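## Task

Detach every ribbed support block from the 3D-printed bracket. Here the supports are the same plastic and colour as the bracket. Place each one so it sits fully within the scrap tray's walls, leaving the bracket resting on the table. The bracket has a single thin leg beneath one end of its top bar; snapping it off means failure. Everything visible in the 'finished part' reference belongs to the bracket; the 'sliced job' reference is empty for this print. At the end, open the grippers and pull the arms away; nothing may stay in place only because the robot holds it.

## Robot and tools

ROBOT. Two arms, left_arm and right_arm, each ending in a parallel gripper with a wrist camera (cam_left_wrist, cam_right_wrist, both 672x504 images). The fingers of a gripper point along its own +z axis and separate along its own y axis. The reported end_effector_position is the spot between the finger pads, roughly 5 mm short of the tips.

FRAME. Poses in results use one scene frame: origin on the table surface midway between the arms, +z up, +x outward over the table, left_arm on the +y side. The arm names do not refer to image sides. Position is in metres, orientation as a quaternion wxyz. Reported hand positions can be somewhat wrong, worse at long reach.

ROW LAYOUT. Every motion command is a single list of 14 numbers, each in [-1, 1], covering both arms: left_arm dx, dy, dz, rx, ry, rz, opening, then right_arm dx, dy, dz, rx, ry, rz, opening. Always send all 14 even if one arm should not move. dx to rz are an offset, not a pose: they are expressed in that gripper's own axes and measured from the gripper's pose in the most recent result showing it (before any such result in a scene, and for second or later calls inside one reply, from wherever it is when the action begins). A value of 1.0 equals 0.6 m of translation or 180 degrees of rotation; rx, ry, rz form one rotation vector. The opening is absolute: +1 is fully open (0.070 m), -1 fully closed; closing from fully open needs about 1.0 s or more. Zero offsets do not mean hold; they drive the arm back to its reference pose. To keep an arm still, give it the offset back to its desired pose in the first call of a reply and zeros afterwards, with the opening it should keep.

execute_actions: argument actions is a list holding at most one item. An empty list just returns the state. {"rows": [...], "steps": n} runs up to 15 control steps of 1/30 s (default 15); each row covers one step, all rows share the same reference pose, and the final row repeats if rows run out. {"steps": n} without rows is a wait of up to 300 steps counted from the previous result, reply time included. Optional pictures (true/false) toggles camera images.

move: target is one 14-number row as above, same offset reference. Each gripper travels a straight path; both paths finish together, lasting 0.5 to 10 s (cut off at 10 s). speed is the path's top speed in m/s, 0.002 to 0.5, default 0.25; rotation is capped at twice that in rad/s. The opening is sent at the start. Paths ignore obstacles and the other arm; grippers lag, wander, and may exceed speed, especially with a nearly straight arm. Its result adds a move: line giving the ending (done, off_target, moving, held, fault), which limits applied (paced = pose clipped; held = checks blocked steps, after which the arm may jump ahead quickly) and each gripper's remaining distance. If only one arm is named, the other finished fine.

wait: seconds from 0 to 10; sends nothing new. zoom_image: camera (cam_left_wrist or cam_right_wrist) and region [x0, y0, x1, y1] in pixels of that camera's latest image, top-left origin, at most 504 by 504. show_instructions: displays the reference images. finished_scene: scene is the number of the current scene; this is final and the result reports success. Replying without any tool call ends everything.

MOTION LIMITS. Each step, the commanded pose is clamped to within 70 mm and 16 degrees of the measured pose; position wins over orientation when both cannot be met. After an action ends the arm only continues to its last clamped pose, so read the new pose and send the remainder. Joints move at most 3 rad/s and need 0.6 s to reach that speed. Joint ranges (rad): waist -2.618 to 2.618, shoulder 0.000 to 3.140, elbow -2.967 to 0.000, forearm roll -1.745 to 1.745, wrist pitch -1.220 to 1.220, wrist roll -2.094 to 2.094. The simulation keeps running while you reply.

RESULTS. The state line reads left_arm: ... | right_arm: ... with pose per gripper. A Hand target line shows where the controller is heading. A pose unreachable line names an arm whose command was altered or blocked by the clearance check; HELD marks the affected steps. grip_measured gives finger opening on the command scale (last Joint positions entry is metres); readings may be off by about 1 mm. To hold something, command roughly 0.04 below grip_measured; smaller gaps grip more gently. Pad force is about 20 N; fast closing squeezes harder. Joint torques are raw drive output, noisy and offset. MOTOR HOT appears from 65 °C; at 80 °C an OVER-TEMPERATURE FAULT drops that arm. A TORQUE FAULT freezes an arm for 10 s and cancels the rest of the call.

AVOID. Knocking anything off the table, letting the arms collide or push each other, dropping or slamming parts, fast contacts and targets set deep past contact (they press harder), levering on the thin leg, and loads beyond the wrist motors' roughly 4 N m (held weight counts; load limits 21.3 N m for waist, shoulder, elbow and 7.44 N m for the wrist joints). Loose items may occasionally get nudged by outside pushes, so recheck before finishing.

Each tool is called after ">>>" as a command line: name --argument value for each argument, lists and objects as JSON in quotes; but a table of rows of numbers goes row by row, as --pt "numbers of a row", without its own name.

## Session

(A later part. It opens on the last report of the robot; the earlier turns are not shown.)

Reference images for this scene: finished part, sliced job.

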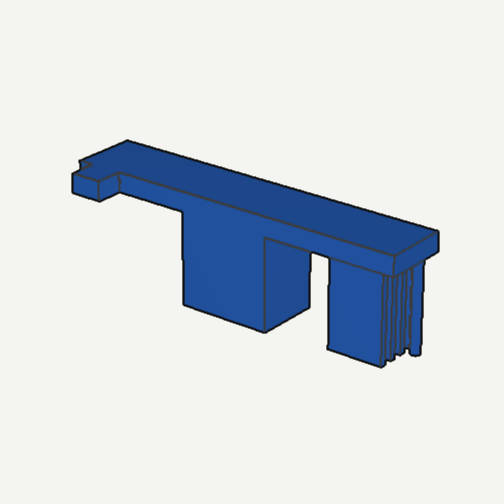

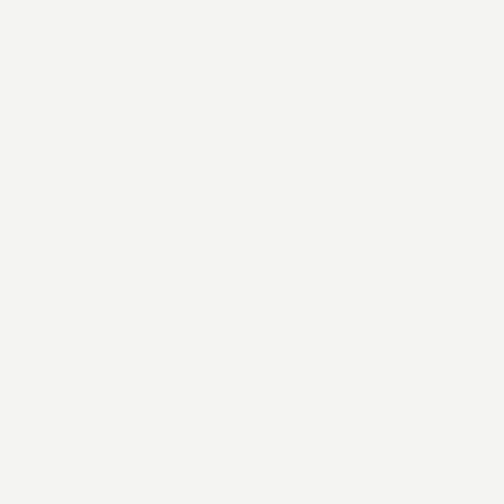

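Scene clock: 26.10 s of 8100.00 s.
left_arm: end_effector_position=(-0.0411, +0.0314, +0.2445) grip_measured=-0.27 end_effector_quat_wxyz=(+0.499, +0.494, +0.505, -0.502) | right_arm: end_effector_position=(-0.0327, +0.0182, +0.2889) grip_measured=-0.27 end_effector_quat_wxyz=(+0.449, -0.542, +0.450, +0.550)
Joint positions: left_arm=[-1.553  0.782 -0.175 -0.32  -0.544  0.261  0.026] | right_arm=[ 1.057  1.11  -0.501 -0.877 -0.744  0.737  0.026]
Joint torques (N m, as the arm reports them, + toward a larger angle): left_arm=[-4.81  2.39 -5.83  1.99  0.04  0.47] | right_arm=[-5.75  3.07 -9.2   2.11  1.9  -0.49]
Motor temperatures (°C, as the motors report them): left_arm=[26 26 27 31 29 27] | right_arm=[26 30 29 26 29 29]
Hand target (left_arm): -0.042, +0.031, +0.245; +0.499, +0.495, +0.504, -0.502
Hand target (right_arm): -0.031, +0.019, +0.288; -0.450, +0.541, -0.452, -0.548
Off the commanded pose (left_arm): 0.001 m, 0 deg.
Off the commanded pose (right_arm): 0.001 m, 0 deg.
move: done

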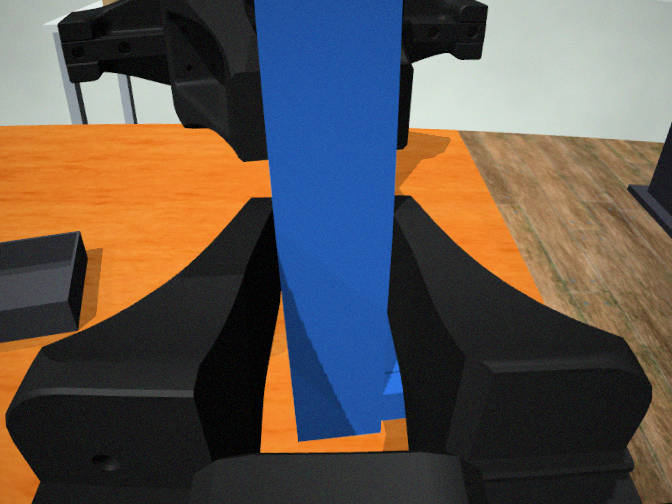

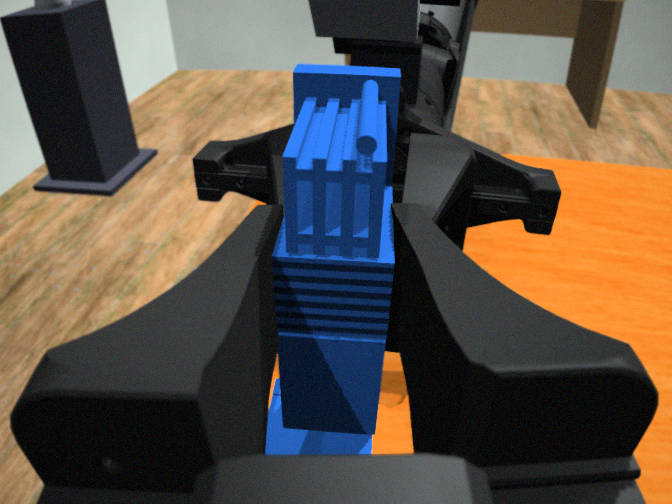

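>>> move --target '[0,0,0,0,0,0,-0.6,0,0.006,0.001,0.057,0,0,-0.6]' --speed 0.06

>>> move --target '[0,0,0,0,0,0,-0.05,0,0,0,0,0,0,-0.6]'

>>> move --target '[0.003,0,0.022,0,0,0,-0.05,0,0,0,0,0,0,-0.6]' --speed 0.04

>>> move --target '[0,0,0,0,0,0,-0.6,0,0,0,0,0,0,-0.6]'

>>> move --target '[0,0,0,0,0,0,-0.6,0,0,0,0,0,0,0]'

>>> move --target '[0,0,0,0,0,0,-0.6,-0.005,0,0.008,0,0,0,0]'

Scene clock: 29.17 s of 8100.00 s.
left_arm: end_effector_position=(-0.0417, +0.0313, +0.2444) grip_measured=-0.29 end_effector_quat_wxyz=(+0.499, +0.495, +0.504, -0.502) | right_arm: end_effector_position=(-0.0352, +0.0182, +0.2889) grip_measured=-0.29 end_effector_quat_wxyz=(+0.495, -0.497, +0.500, +0.508)
Joint positions: left_arm=[-1.554  0.782 -0.176 -0.318 -0.543  0.262  0.025] | right_arm=[ 1.372  1.053 -0.471 -0.104 -0.503  0.109  0.025]
Joint torques (N m, as the arm reports them, + toward a larger angle): left_arm=[-1.11 -1.22 -5.6   0.67 -2.08 -0.1 ] | right_arm=[-0.82 -0.22 -2.17  0.75  0.16 -0.2 ]
Motor temperatures (°C, as the motors report them): left_arm=[26 26 28 32 29 27] | right_arm=[26 30 29 26 30 29]
Hand target (left_arm): -0.041, +0.031, +0.244; +0.499, +0.494, +0.505, -0.502
Hand target (right_arm): -0.036, +0.018, +0.289; +0.495, -0.497, +0.499, +0.509
Off the commanded pose (left_arm): 0.001 m, 0 deg.
Off the commanded pose (right_arm): 0.001 m, 0 deg.
move: done

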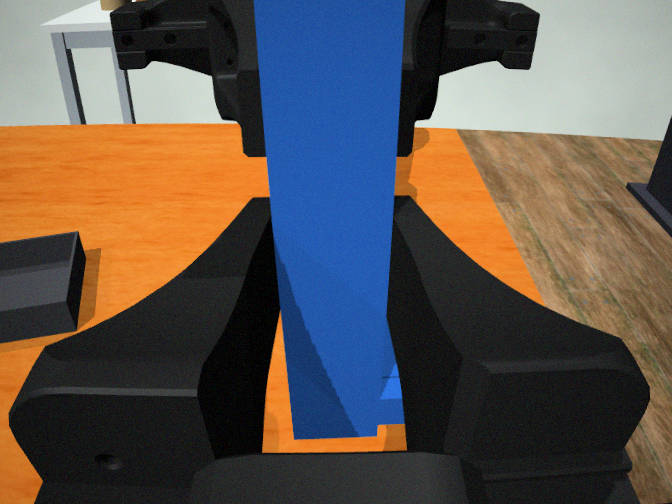

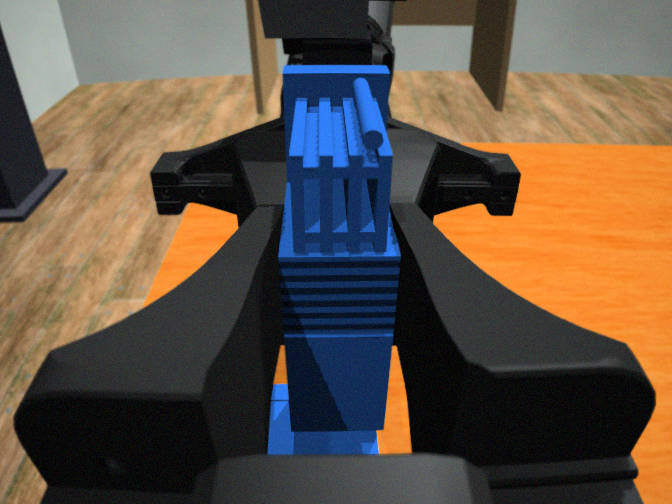

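Scene clock: 29.73 s of 8100.00 s.
left_arm: end_effector_position=(-0.0419, +0.0313, +0.2453) grip_measured=-0.05 end_effector_quat_wxyz=(+0.499, +0.494, +0.504, -0.503) | right_arm: end_effector_position=(-0.0348, +0.0182, +0.2883) grip_measured=-0.29 end_effector_quat_wxyz=(+0.495, -0.497, +0.501, +0.507)
Joint positions: left_arm=[-1.555  0.781 -0.177 -0.317 -0.544  0.262  0.033] | right_arm=[ 1.371  1.053 -0.47  -0.104 -0.502  0.109  0.025]
Joint torques (N m, as the arm reports them, + toward a larger angle): left_arm=[ 0.59  1.27 -4.5  -0.11 -0.81 -0.11] | right_arm=[ 1.8  -0.99 -7.61  0.09 -0.88 -0.09]
Motor temperatures (°C, as the motors report them): left_arm=[26 26 28 32 29 27] | right_arm=[26 30 29 26 30 29]
Hand target (left_arm): -0.042, +0.031, +0.244; +0.499, +0.495, +0.504, -0.502
Hand target (right_arm): -0.035, +0.018, +0.289; +0.495, -0.497, +0.500, +0.508
Off the commanded pose (left_arm): 0.001 m, 0 deg.
Off the commanded pose (right_arm): 0.001 m, 0 deg.
move: done

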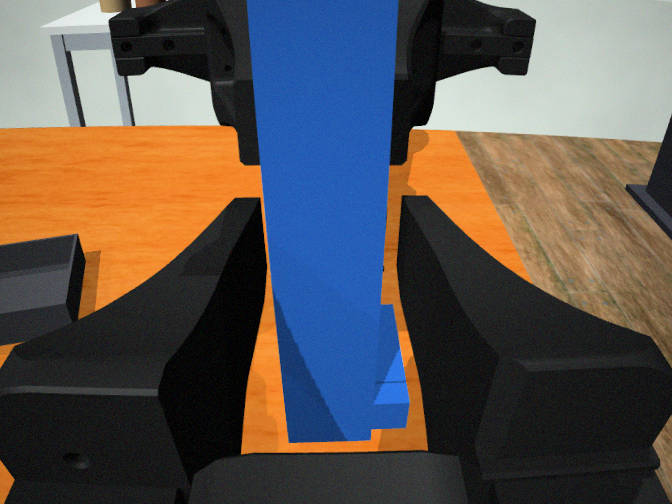

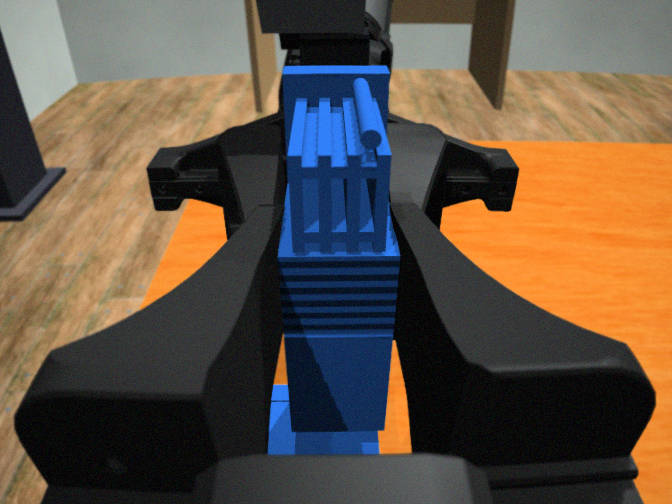

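Scene clock: 30.43 s of 8100.00 s.
left_arm: end_effector_position=(-0.0417, +0.0181, +0.2437) grip_measured=-0.05 end_effector_quat_wxyz=(+0.499, +0.494, +0.504, -0.503) | right_arm: end_effector_position=(-0.0348, +0.0182, +0.2883) grip_measured=-0.29 end_effector_quat_wxyz=(+0.495, -0.497, +0.501, +0.507)
Joint positions: left_arm=[-1.524  0.872 -0.196 -0.232 -0.606  0.179  0.033] | right_arm=[ 1.371  1.053 -0.47  -0.104 -0.502  0.109  0.025]
Joint torques (N m, as the arm reports them, + toward a larger angle): left_arm=[ 0.5  -0.28 -4.68  0.1  -0.98 -0.1 ] | right_arm=[ 1.44 -0.88 -7.06  0.11 -0.83 -0.11]
Motor temperatures (°C, as the motors report them): left_arm=[26 26 28 32 29 27] | right_arm=[26 30 29 26 30 29]
Hand target (left_arm): -0.042, +0.018, +0.244; +0.499, +0.494, +0.504, -0.503
Hand target (right_arm): -0.035, +0.018, +0.288; +0.495, -0.497, +0.501, +0.507
Off the commanded pose (left_arm): 0.000 m, 0 deg.
Off the commanded pose (right_arm): 0.000 m, 0 deg.
move: done

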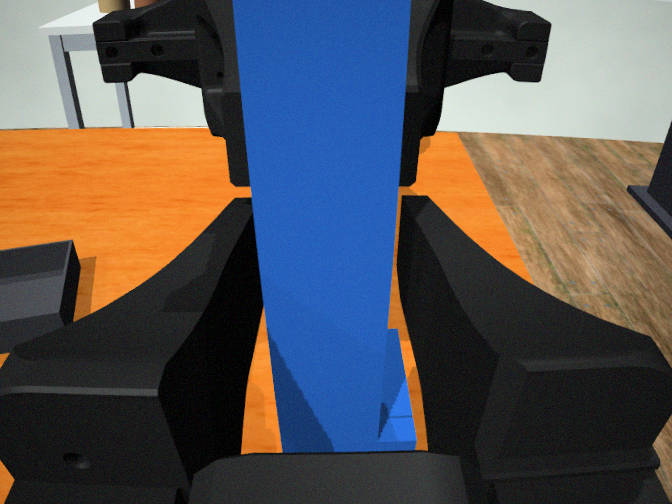

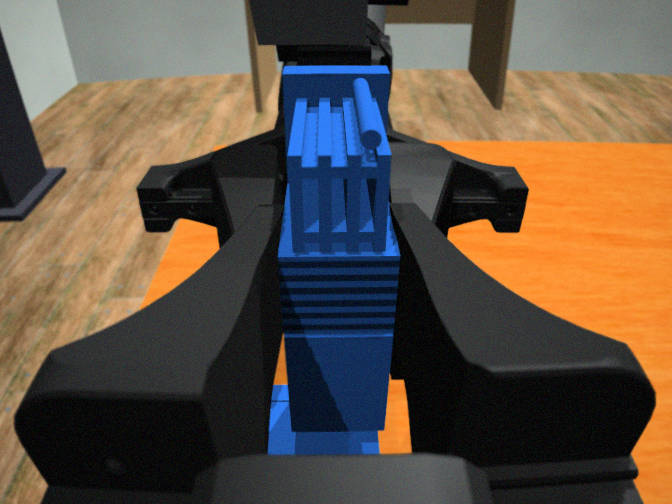

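Scene clock: 30.93 s of 8100.00 s.
left_arm: end_effector_position=(-0.0411, +0.0180, +0.2437) grip_measured=-0.29 end_effector_quat_wxyz=(+0.499, +0.493, +0.505, -0.503) | right_arm: end_effector_position=(-0.0353, +0.0182, +0.2884) grip_measured=-0.29 end_effector_quat_wxyz=(+0.494, -0.497, +0.500, +0.508)
Joint positions: left_arm=[-1.522  0.873 -0.196 -0.233 -0.606  0.179  0.025] | right_arm=[ 1.372  1.053 -0.47  -0.105 -0.503  0.109  0.025]
Joint torques (N m, as the arm reports them, + toward a larger angle): left_arm=[-1.7  -0.28 -4.85  0.71 -0.96 -0.09] | right_arm=[-0.99 -0.82 -7.09  0.59 -0.63 -0.08]
Motor temperatures (°C, as the motors report them): left_arm=[26 26 28 32 29 27] | right_arm=[26 30 29 26 30 29]
Hand target (left_arm): -0.042, +0.018, +0.244; +0.499, +0.494, +0.504, -0.503
Hand target (right_arm): -0.035, +0.018, +0.288; +0.495, -0.497, +0.501, +0.507
Off the commanded pose (left_arm): 0.001 m, 0 deg.
Off the commanded pose (right_arm): 0.001 m, 0 deg.
move: done

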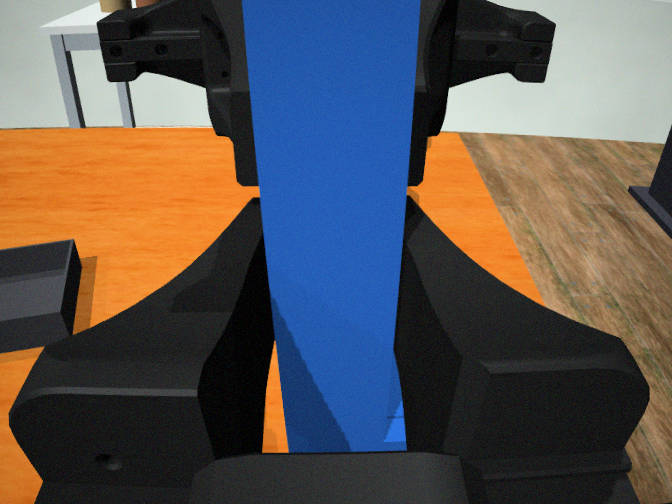

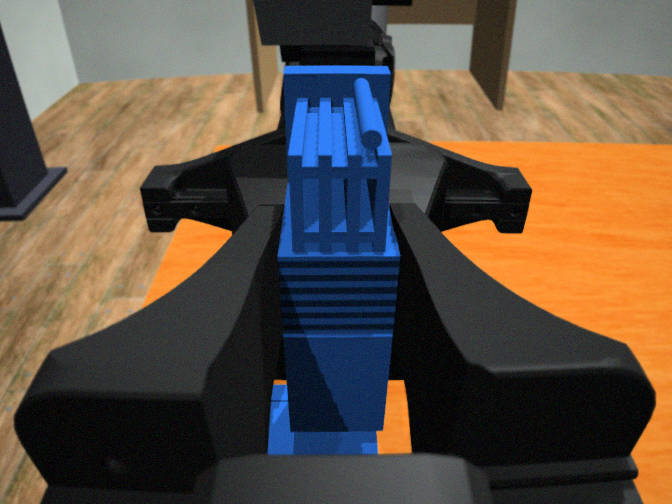

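Scene clock: 31.43 s of 8100.00 s.
left_arm: end_effector_position=(-0.0415, +0.0180, +0.2437) grip_measured=-0.29 end_effector_quat_wxyz=(+0.499, +0.494, +0.504, -0.503) | right_arm: end_effector_position=(-0.0351, +0.0182, +0.2884) grip_measured=+0.00 end_effector_quat_wxyz=(+0.494, -0.497, +0.501, +0.508)
Joint positions: left_arm=[-1.523  0.873 -0.196 -0.233 -0.606  0.179  0.025] | right_arm=[ 1.372  1.053 -0.47  -0.105 -0.503  0.109  0.035]
Joint torques (N m, as the arm reports them, + toward a larger angle): left_arm=[ 0.59 -0.25 -4.92 -0.14 -0.98 -0.14] | right_arm=[ 0.8  -0.82 -7.08  0.06 -0.68 -0.13]
Motor temperatures (°C, as the motors report them): left_arm=[26 26 28 32 29 27] | right_arm=[26 30 29 26 30 29]
Hand target (left_arm): -0.041, +0.018, +0.244; +0.499, +0.493, +0.505, -0.503
Hand target (right_arm): -0.035, +0.018, +0.288; +0.494, -0.497, +0.500, +0.508
Off the commanded pose (left_arm): 0.000 m, 0 deg.
Off the commanded pose (right_arm): 0.000 m, 0 deg.
move: done

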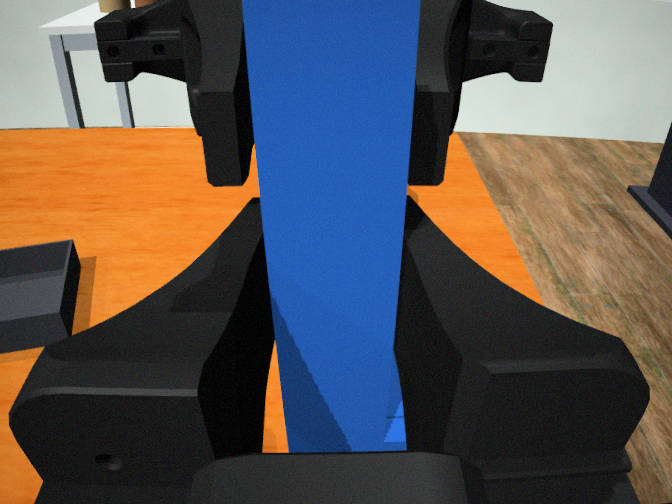

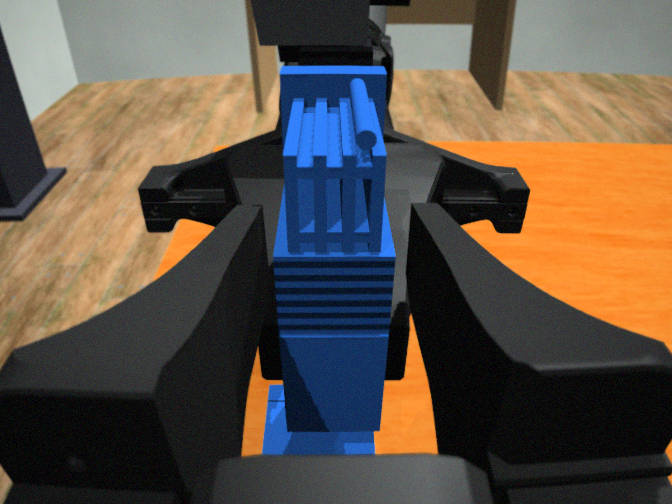

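Scene clock: 32.13 s of 8100.00 s.
left_arm: end_effector_position=(-0.0415, +0.0180, +0.2437) grip_measured=-0.29 end_effector_quat_wxyz=(+0.499, +0.494, +0.504, -0.503) | right_arm: end_effector_position=(-0.0350, +0.0230, +0.2914) grip_measured=+0.00 end_effector_quat_wxyz=(+0.495, -0.497, +0.501, +0.508)
Joint positions: left_arm=[-1.523  0.873 -0.196 -0.233 -0.606  0.179  0.025] | right_arm=[ 1.373  1.069 -0.492 -0.102 -0.497  0.107  0.035]
Joint torques (N m, as the arm reports them, + toward a larger angle): left_arm=[ 0.52 -0.31 -4.81 -0.07 -0.99 -0.15] | right_arm=[ 1.88 -0.32 -7.11  0.25 -0.55 -0.14]
Motor temperatures (°C, as the motors report them): left_arm=[26 26 28 32 29 27] | right_arm=[26 30 29 26 30 29]
Hand target (left_arm): -0.041, +0.018, +0.244; +0.499, +0.494, +0.504, -0.503
Hand target (right_arm): -0.035, +0.023, +0.291; +0.494, -0.497, +0.501, +0.508
Off the commanded pose (left_arm): 0.000 m, 0 deg.
Off the commanded pose (right_arm): 0.000 m, 0 deg.
move: done

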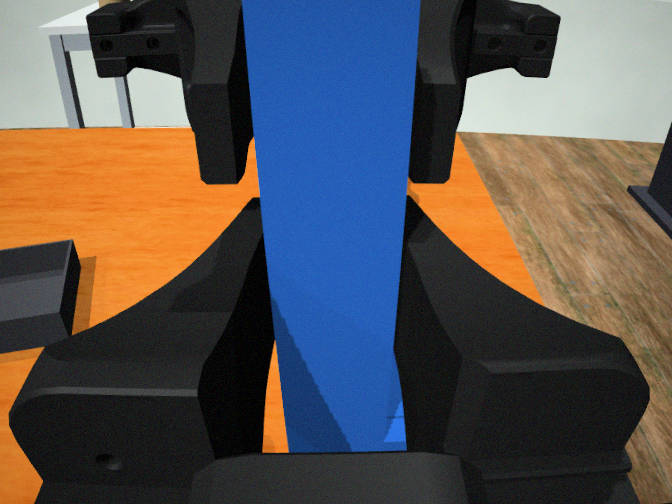

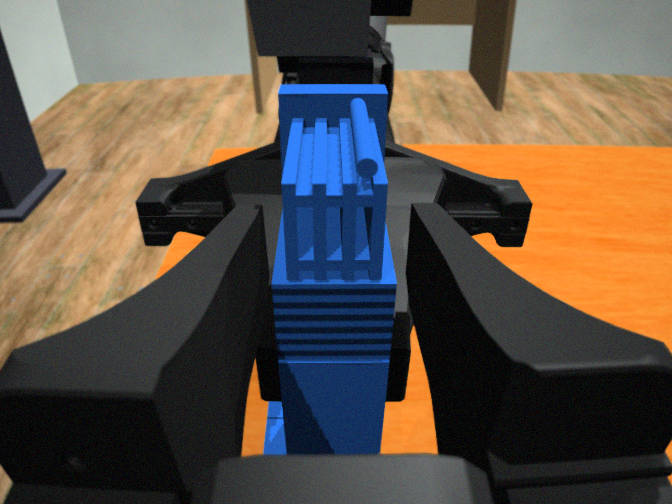

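>>> move --target '[0,0,0,0,0,0,-0.6,0,0,0,0,0,0,-0.6]'

>>> move --target '[0,0,0,0,0,0,-0.6,0,-0.004,-0.002,-0.045,0,0,-0.6]' --speed 0.05

Scene clock: 33.53 s of 8100.00 s.
left_arm: end_effector_position=(-0.0412, +0.0180, +0.2437) grip_measured=-0.29 end_effector_quat_wxyz=(+0.499, +0.493, +0.505, -0.503) | right_arm: end_effector_position=(-0.0355, +0.0230, +0.2914) grip_measured=-0.29 end_effector_quat_wxyz=(+0.494, -0.497, +0.500, +0.508)
Joint positions: left_arm=[-1.523  0.873 -0.196 -0.234 -0.606  0.179  0.025] | right_arm=[ 1.374  1.069 -0.492 -0.103 -0.497  0.107  0.025]
Joint torques (N m, as the arm reports them, + toward a larger angle): left_arm=[-1.24 -0.12 -4.87  0.54 -1.    0.02] | right_arm=[-0.82 -0.3  -6.82  0.43 -0.55 -0.15]
Motor temperatures (°C, as the motors report them): left_arm=[26 26 28 32 29 27] | right_arm=[26 30 29 26 30 29]
Hand target (left_arm): -0.041, +0.018, +0.244; +0.499, +0.494, +0.504, -0.503
Hand target (right_arm): -0.035, +0.023, +0.291; +0.495, -0.497, +0.501, +0.508
Off the commanded pose (left_arm): 0.000 m, 0 deg.
Off the commanded pose (right_arm): 0.000 m, 0 deg.
move: done

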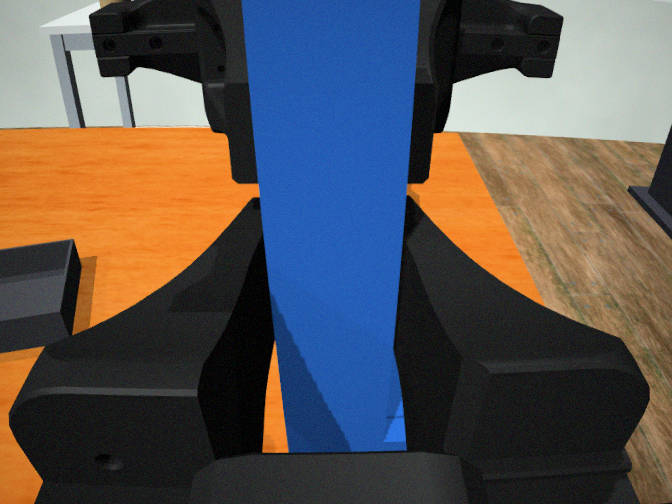

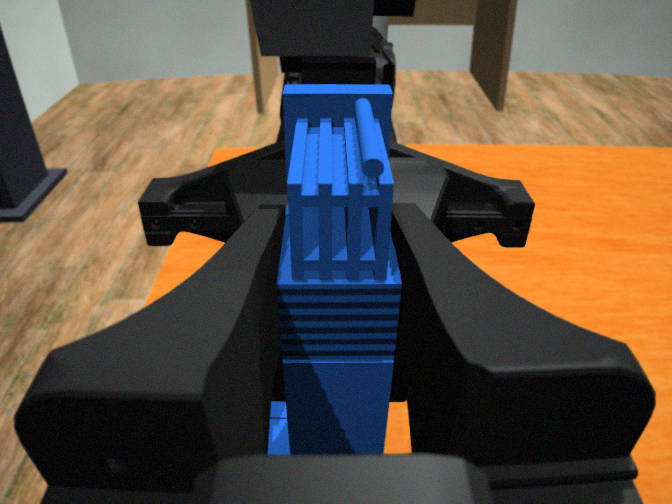

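Scene clock: 35.20 s of 8100.00 s.
left_arm: end_effector_position=(-0.0409, +0.0180, +0.2437) grip_measured=-0.29 end_effector_quat_wxyz=(+0.499, +0.493, +0.505, -0.503) | right_arm: end_effector_position=(-0.0338, +0.0219, +0.2911) grip_measured=-0.29 end_effector_quat_wxyz=(+0.458, -0.533, +0.461, +0.541)
Joint positions: left_arm=[-1.522  0.873 -0.196 -0.235 -0.607  0.179  0.025] | right_arm=[ 1.127  1.101 -0.508 -0.765 -0.662  0.661  0.025]
Joint torques (N m, as the arm reports them, + toward a larger angle): left_arm=[-0.24 -0.16 -4.91  0.27 -1.38  0.  ] | right_arm=[-0.21 -0.43 -6.78  0.67 -0.21 -0.03]
Motor temperatures (°C, as the motors report them): left_arm=[26 26 28 32 29 27] | right_arm=[26 30 29 26 30 29]
Hand target (left_arm): -0.041, +0.018, +0.244; +0.499, +0.493, +0.505, -0.503
Hand target (right_arm): -0.034, +0.022, +0.291; -0.459, +0.533, -0.462, -0.541
Off the commanded pose (left_arm): 0.000 m, 0 deg.
Off the commanded pose (right_arm): 0.001 m, 0 deg.
move: done

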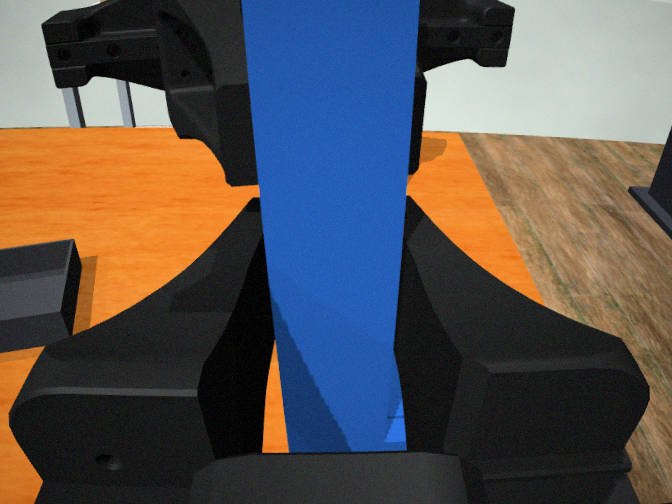

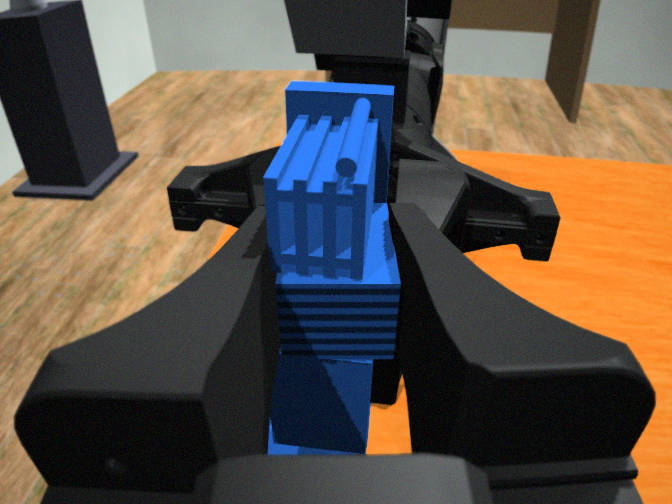

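>>> move --target '[0,0,0,0,0,0,-0.6,0.001,0.025,-0.118,0.047,0,0,-0.6]' --speed 0.08

>>> move --target '[0,0,-0.04,0,0,0,-0.6,0,0,0,0,0.167,0,-0.6]' --speed 0.4

>>> move --target '[-0.07,0.006,0,0,0,0,-0.6,0.425,-0.613,-0.068,0.226,0.262,0.354,-0.6]' --speed 0.4

Scene clock: 38.30 s of 8100.00 s.
left_arm: end_effector_position=(-0.0409, +0.0180, +0.2437) grip_measured=-0.29 end_effector_quat_wxyz=(+0.499, +0.493, +0.505, -0.503) | right_arm: end_effector_position=(-0.0374, -0.0513, +0.2923) grip_measured=-0.29 end_effector_quat_wxyz=(+0.493, -0.499, +0.499, +0.509)
Joint positions: left_arm=[-1.522  0.873 -0.196 -0.235 -0.606  0.179  0.025] | right_arm=[ 1.334  0.692 -0.351 -0.356 -0.274  0.36   0.025]
Joint torques (N m, as the arm reports them, + toward a larger angle): left_arm=[ 0.59 -0.1  -4.66 -0.13 -1.16  0.  ] | right_arm=[ 2.06  1.77 -5.59  0.42 -0.5  -0.28]
Motor temperatures (°C, as the motors report them): left_arm=[26 26 28 32 29 27] | right_arm=[26 30 29 26 30 29]
Hand target (left_arm): -0.041, +0.018, +0.244; +0.499, +0.493, +0.505, -0.503
Hand target (right_arm): -0.037, -0.051, +0.292; +0.493, -0.499, +0.499, +0.509
Off the commanded pose (left_arm): 0.000 m, 0 deg.
Off the commanded pose (right_arm): 0.002 m, 1 deg.
move: done

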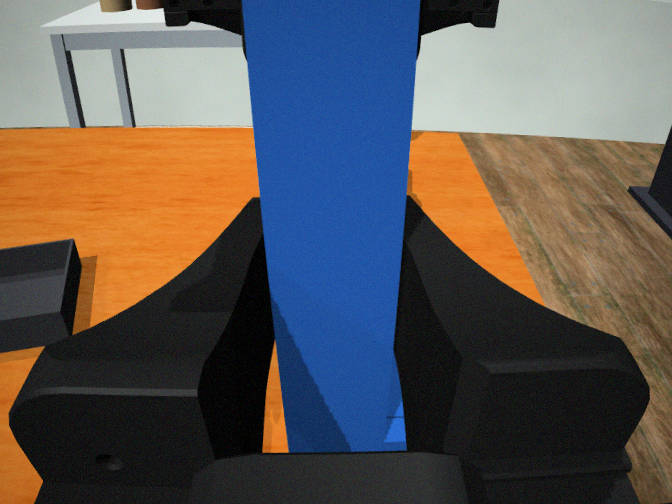

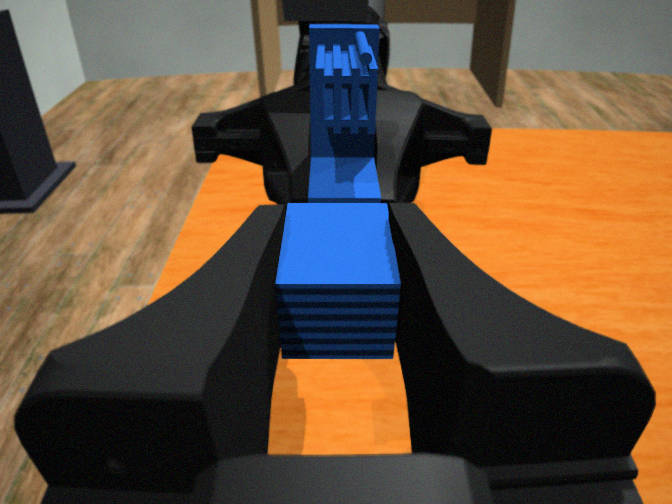

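Scene clock: 39.83 s of 8100.00 s.
left_arm: end_effector_position=(-0.0415, +0.0418, +0.2432) grip_measured=-0.29 end_effector_quat_wxyz=(+0.499, +0.493, +0.504, -0.503) | right_arm: end_effector_position=(-0.0376, -0.0507, +0.2919) grip_measured=-0.29 end_effector_quat_wxyz=(+0.347, -0.614, +0.610, +0.363)
Joint positions: left_arm=[-1.594  0.715 -0.153 -0.422 -0.517  0.358  0.025] | right_arm=[ 1.348  0.829 -0.833  0.136  0.617 -0.137  0.025]
Joint torques (N m, as the arm reports them, + toward a larger angle): left_arm=[-0.39  1.42 -4.12 -0.08 -1.26  0.31] | right_arm=[ 0.2   1.54 -7.74  0.3  -0.47 -0.14]
Motor temperatures (°C, as the motors report them): left_arm=[26 26 28 32 29 27] | right_arm=[26 30 29 26 29 29]
Hand target (left_arm): -0.042, +0.042, +0.243; +0.499, +0.493, +0.504, -0.503
Hand target (right_arm): -0.038, -0.051, +0.292; -0.347, +0.614, -0.609, -0.363
Off the commanded pose (left_arm): 0.001 m, 0 deg.
Off the commanded pose (right_arm): 0.001 m, 0 deg.
move: done

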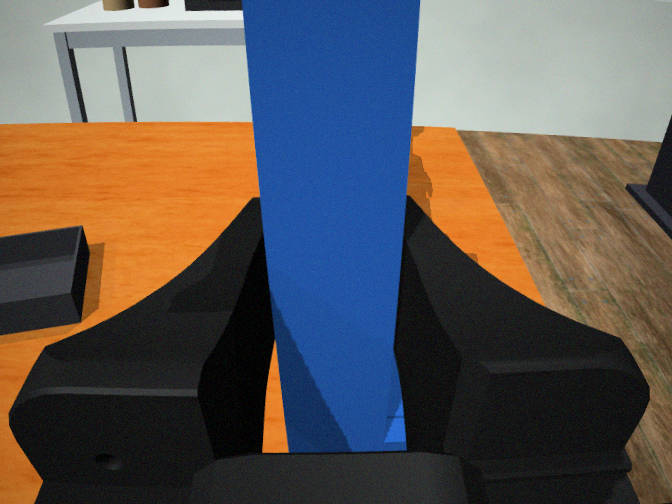

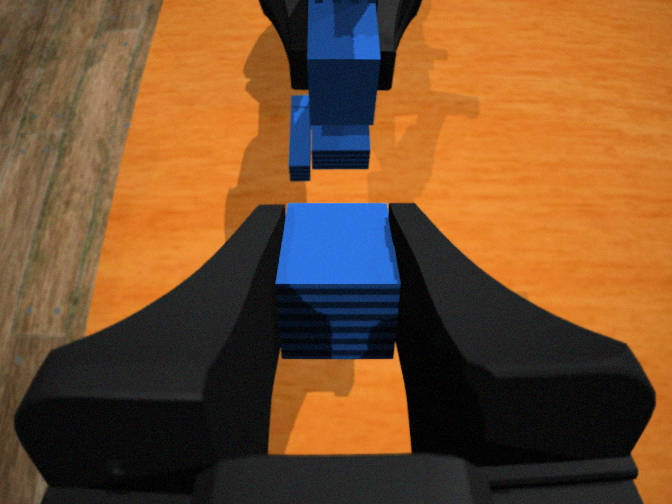

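Scene clock: 42.27 s of 8100.00 s.
left_arm: end_effector_position=(-0.0364, +0.0423, +0.2850) grip_measured=-0.29 end_effector_quat_wxyz=(+0.499, +0.493, +0.505, -0.503) | right_arm: end_effector_position=(+0.3342, -0.2097, +0.0875) grip_measured=-0.29 end_effector_quat_wxyz=(+0.046, -0.155, +0.987, -0.000)
Joint positions: left_arm=[-1.489  0.633 -0.311 -0.4   -0.259  0.373  0.025] | right_arm=[ 0.159  1.904 -1.451 -0.017  1.116  0.012  0.025]
Joint torques (N m, as the arm reports them, + toward a larger angle): left_arm=[ 0.39  0.63 -5.28  0.16 -0.86 -0.17] | right_arm=[ 1.18 -9.52 -4.24  0.17 -0.08  0.05]
Motor temperatures (°C, as the motors report them): left_arm=[26 26 28 32 29 27] | right_arm=[26 30 29 26 29 29]
Hand target (left_arm): -0.036, +0.042, +0.285; +0.499, +0.493, +0.505, -0.503
Hand target (right_arm): +0.334, -0.209, +0.088; +0.046, -0.155, +0.987, -0.000
Off the commanded pose (left_arm): 0.001 m, 0 deg.
Off the commanded pose (right_arm): 0.006 m, 2 deg.
move: off_target (right_arm)

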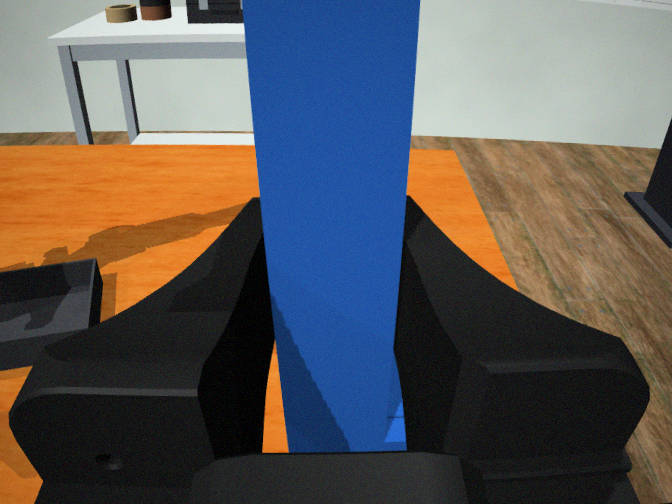

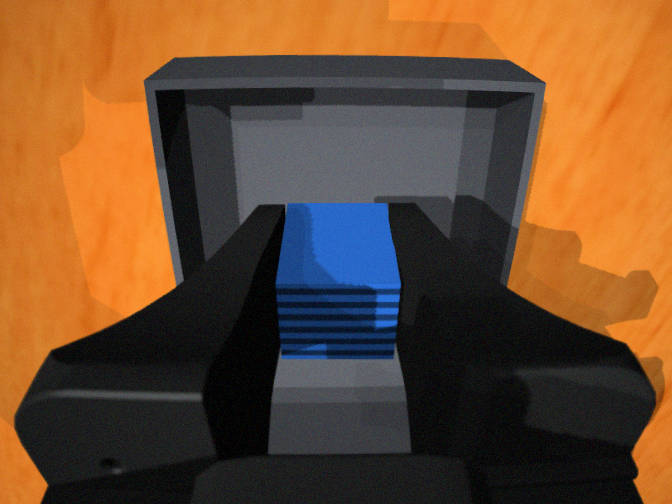

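>>> move --target '[0,0,0,0,0,0,-0.6,0.03,-0.004,0.096,0,0,0,-0.6]' --speed 0.12

>>> move --target '[0,0,0,0,0,0,-0.6,0,0,0,0,0,0,-0.05]'

>>> move --target '[0,0,0,0,0,0,-0.6,-0.009,0,-0.1,0,0,0,-0.05]'

>>> move --target '[0,0,0,0,0,0,-0.6,0.453,0.463,-0.338,-0.226,-0.262,-0.354,0.3]' --speed 0.4

>>> move --target '[0,0,0,0,0,0,-0.6,-0.02,0,0.035,0,-0.167,0,0.3]' --speed 0.3

Scene clock: 45.07 s of 8100.00 s.
left_arm: end_effector_position=(-0.0364, +0.0423, +0.2850) grip_measured=-0.29 end_effector_quat_wxyz=(+0.499, +0.493, +0.505, -0.503) | right_arm: end_effector_position=(+0.3226, -0.2172, +0.0277) grip_measured=-0.29 end_effector_quat_wxyz=(+0.045, -0.155, +0.987, -0.001)
Joint positions: left_arm=[-1.489  0.633 -0.311 -0.4   -0.259  0.373  0.025] | right_arm=[ 0.149  1.943 -1.255 -0.019  0.882  0.009  0.025]
Joint torques (N m, as the arm reports them, + toward a larger angle): left_arm=[ 0.44  0.87 -4.26  0.11 -0.86 -0.1 ] | right_arm=[ 0.28 -8.84 -5.98  0.02  0.11 -0.13]
Motor temperatures (°C, as the motors report them): left_arm=[26 26 28 32 29 27] | right_arm=[26 30 29 26 29 29]
Hand target (left_arm): -0.036, +0.042, +0.285; +0.499, +0.493, +0.505, -0.503
Hand target (right_arm): +0.323, -0.217, +0.028; +0.046, -0.155, +0.987, -0.001
Off the commanded pose (left_arm): 0.000 m, 0 deg.
Off the commanded pose (right_arm): 0.001 m, 0 deg.
move: done

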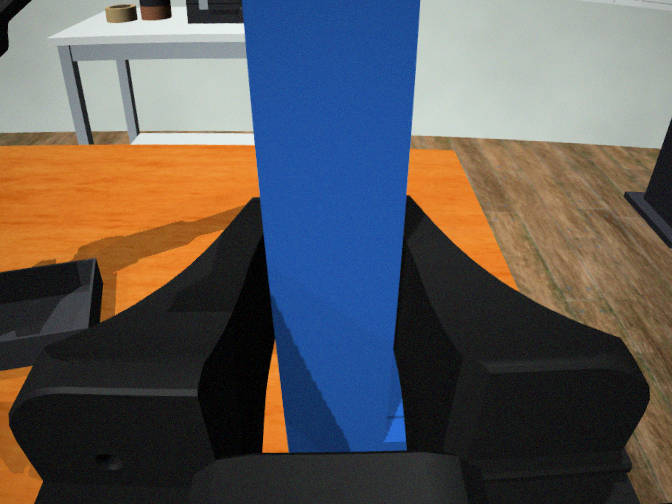

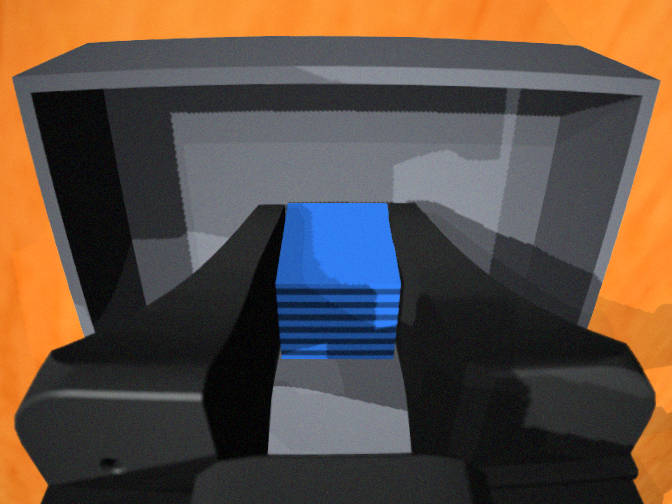

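Scene clock: 45.57 s of 8100.00 s.
left_arm: end_effector_position=(-0.0364, +0.0423, +0.2850) grip_measured=-0.29 end_effector_quat_wxyz=(+0.499, +0.493, +0.505, -0.503) | right_arm: end_effector_position=(+0.3226, -0.2172, +0.0276) grip_measured=-0.05 end_effector_quat_wxyz=(+0.045, -0.155, +0.987, -0.001)
Joint positions: left_arm=[-1.489  0.633 -0.311 -0.4   -0.259  0.373  0.025] | right_arm=[ 0.149  1.943 -1.255 -0.019  0.882  0.009  0.033]
Joint torques (N m, as the arm reports them, + toward a larger angle): left_arm=[ 0.7   0.73 -4.18  0.1  -0.89 -0.09] | right_arm=[ 0.27 -8.36 -5.1   0.03  0.04 -0.13]
Motor temperatures (°C, as the motors report them): left_arm=[26 26 28 32 29 27] | right_arm=[26 30 29 26 29 29]
Hand target (left_arm): -0.036, +0.042, +0.285; +0.499, +0.493, +0.505, -0.503
Hand target (right_arm): +0.323, -0.217, +0.028; +0.045, -0.155, +0.987, -0.001
Off the commanded pose (left_arm): 0.000 m, 0 deg.
Off the commanded pose (right_arm): 0.000 m, 0 deg.
move: done

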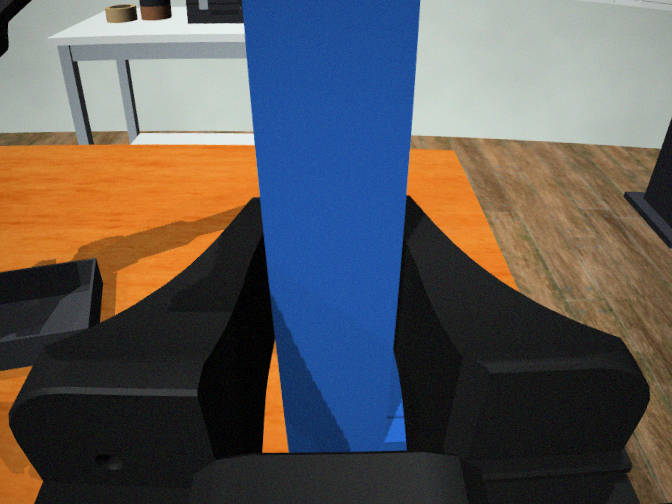

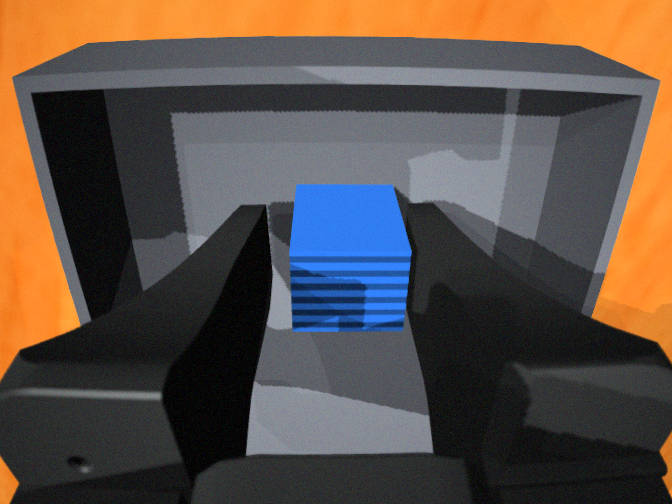

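Scene clock: 46.30 s of 8100.00 s.
left_arm: end_effector_position=(-0.0364, +0.0423, +0.2850) grip_measured=-0.29 end_effector_quat_wxyz=(+0.499, +0.493, +0.505, -0.503) | right_arm: end_effector_position=(+0.3230, -0.2159, +0.0892) grip_measured=-0.05 end_effector_quat_wxyz=(+0.046, -0.155, +0.987, -0.000)
Joint positions: left_arm=[-1.489  0.633 -0.311 -0.4   -0.259  0.373  0.025] | right_arm=[ 0.152  1.858 -1.39  -0.017  1.099  0.006  0.033]
Joint torques (N m, as the arm reports them, + toward a larger angle): left_arm=[ 0.45  0.86 -4.17  0.11 -0.89 -0.11] | right_arm=[ 1.92 -6.69 -4.23  0.2  -0.14 -0.13]
Motor temperatures (°C, as the motors report them): left_arm=[26 26 28 32 29 27] | right_arm=[26 30 29 26 29 29]
Hand target (left_arm): -0.036, +0.042, +0.285; +0.499, +0.493, +0.505, -0.503
Hand target (right_arm): +0.323, -0.216, +0.088; +0.045, -0.155, +0.987, -0.001
Off the commanded pose (left_arm): 0.000 m, 0 deg.
Off the commanded pose (right_arm): 0.001 m, 0 deg.
move: done

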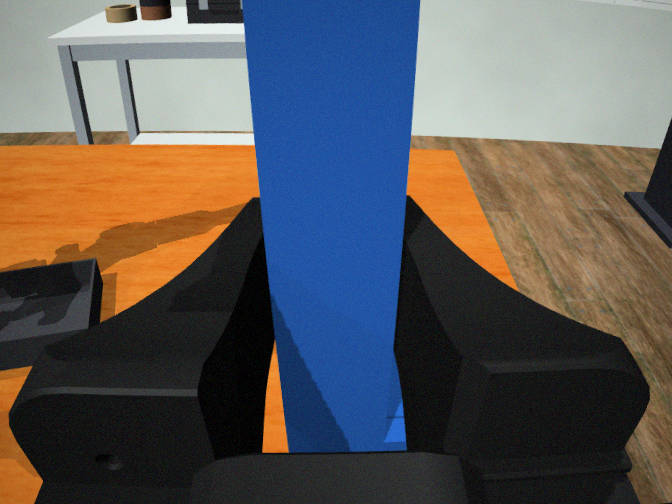

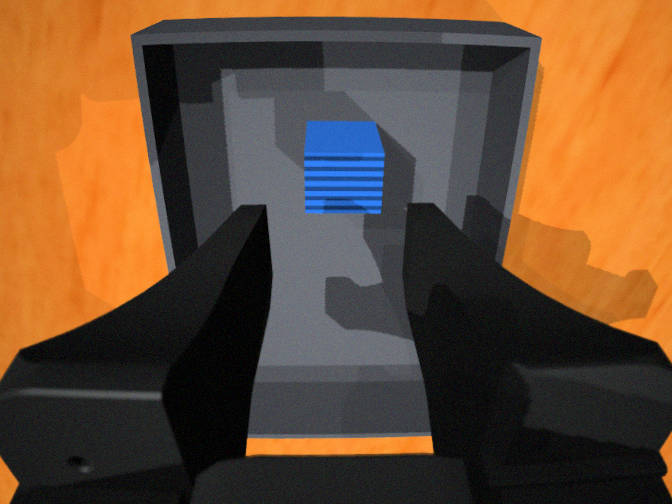

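Scene clock: 48.93 s of 8100.00 s.
left_arm: end_effector_position=(-0.0364, +0.0423, +0.2850) grip_measured=-0.29 end_effector_quat_wxyz=(+0.499, +0.493, +0.505, -0.503) | right_arm: end_effector_position=(-0.0382, -0.0375, +0.2706) grip_measured=+0.30 end_effector_quat_wxyz=(+0.347, -0.613, +0.610, +0.363)
Joint positions: left_arm=[-1.489  0.633 -0.311 -0.4   -0.259  0.373  0.025] | right_arm=[ 1.364  0.87  -0.763  0.132  0.506 -0.132  0.046]
Joint torques (N m, as the arm reports them, + toward a larger angle): left_arm=[ 0.47  0.82 -4.34  0.1  -0.88 -0.1 ] | right_arm=[ 1.94  1.19 -7.73  0.07 -0.71  0.31]
Motor temperatures (°C, as the motors report them): left_arm=[26 26 28 32 29 27] | right_arm=[26 30 29 26 29 29]
Hand target (left_arm): -0.036, +0.042, +0.285; +0.499, +0.493, +0.505, -0.503
Hand target (right_arm): -0.038, -0.037, +0.271; -0.347, +0.613, -0.610, -0.363
Off the commanded pose (left_arm): 0.000 m, 0 deg.
Off the commanded pose (right_arm): 0.008 m, 2 deg.
move: off_target (right_arm)

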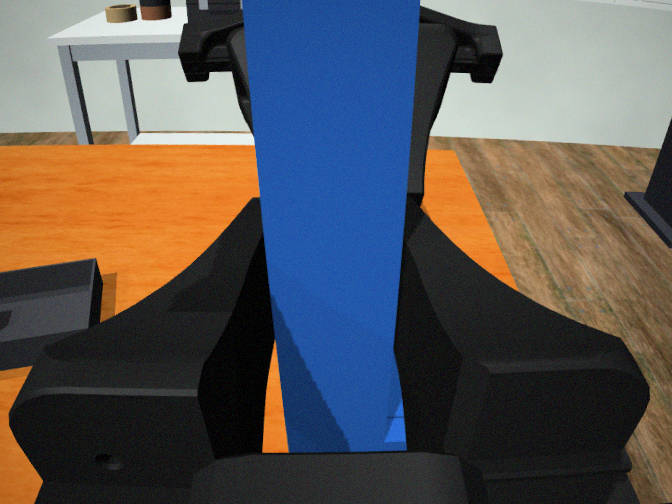

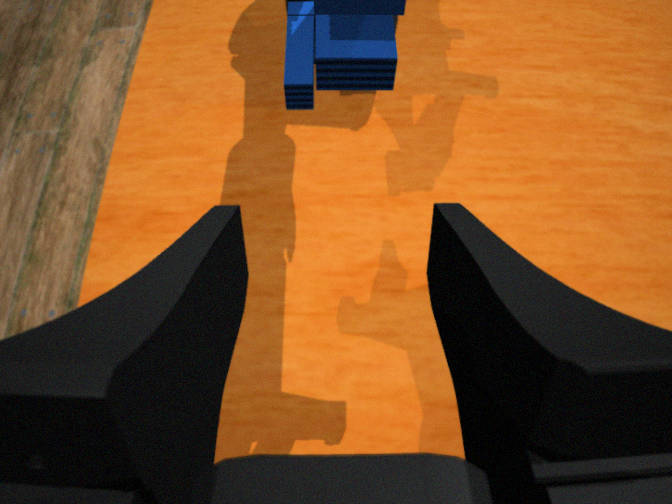

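Scene clock: 50.50 s of 8100.00 s.
left_arm: end_effector_position=(-0.0364, +0.0423, +0.2850) grip_measured=-0.29 end_effector_quat_wxyz=(+0.499, +0.493, +0.505, -0.503) | right_arm: end_effector_position=(-0.0380, -0.0136, +0.2706) grip_measured=+0.30 end_effector_quat_wxyz=(+0.494, -0.498, +0.500, +0.509)
Joint positions: left_arm=[-1.489  0.633 -0.311 -0.4   -0.259  0.373  0.025] | right_arm=[ 1.379  0.936 -0.337 -0.094 -0.519  0.099  0.045]
Joint torques (N m, as the arm reports them, + toward a larger angle): left_arm=[ 0.46  0.93 -4.29  0.1  -0.89 -0.11] | right_arm=[ 0.27  1.02 -5.1   0.14 -0.79  0.18]
Motor temperatures (°C, as the motors report them): left_arm=[26 26 28 32 29 27] | right_arm=[26 30 29 26 29 29]
Hand target (left_arm): -0.036, +0.042, +0.285; +0.499, +0.493, +0.505, -0.503
Hand target (right_arm): -0.038, -0.014, +0.270; +0.493, -0.498, +0.500, +0.509
Off the commanded pose (left_arm): 0.000 m, 0 deg.
Off the commanded pose (right_arm): 0.001 m, 0 deg.
move: done

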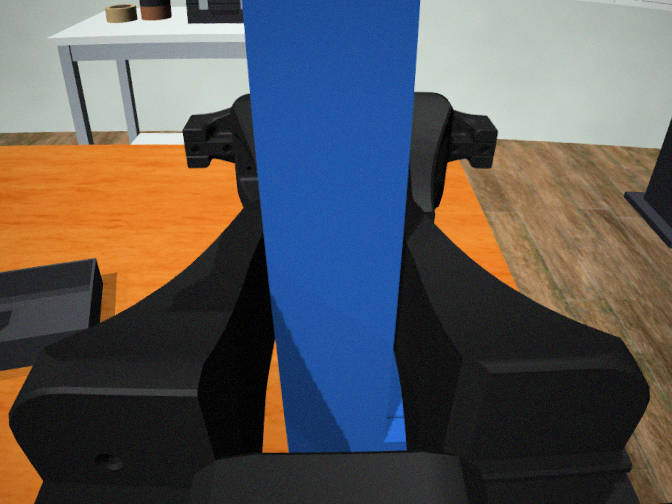

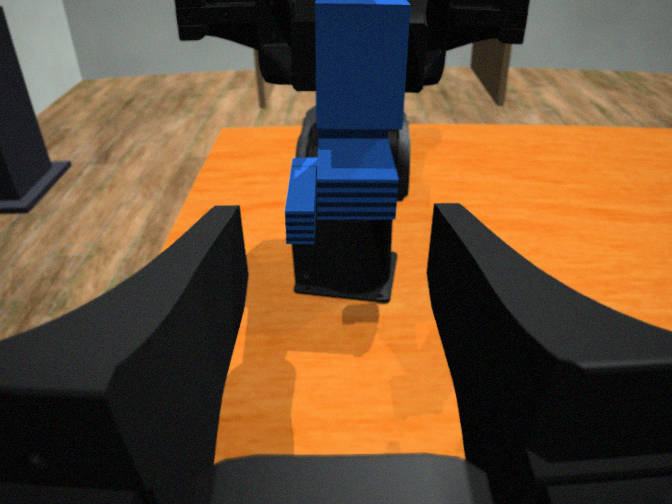

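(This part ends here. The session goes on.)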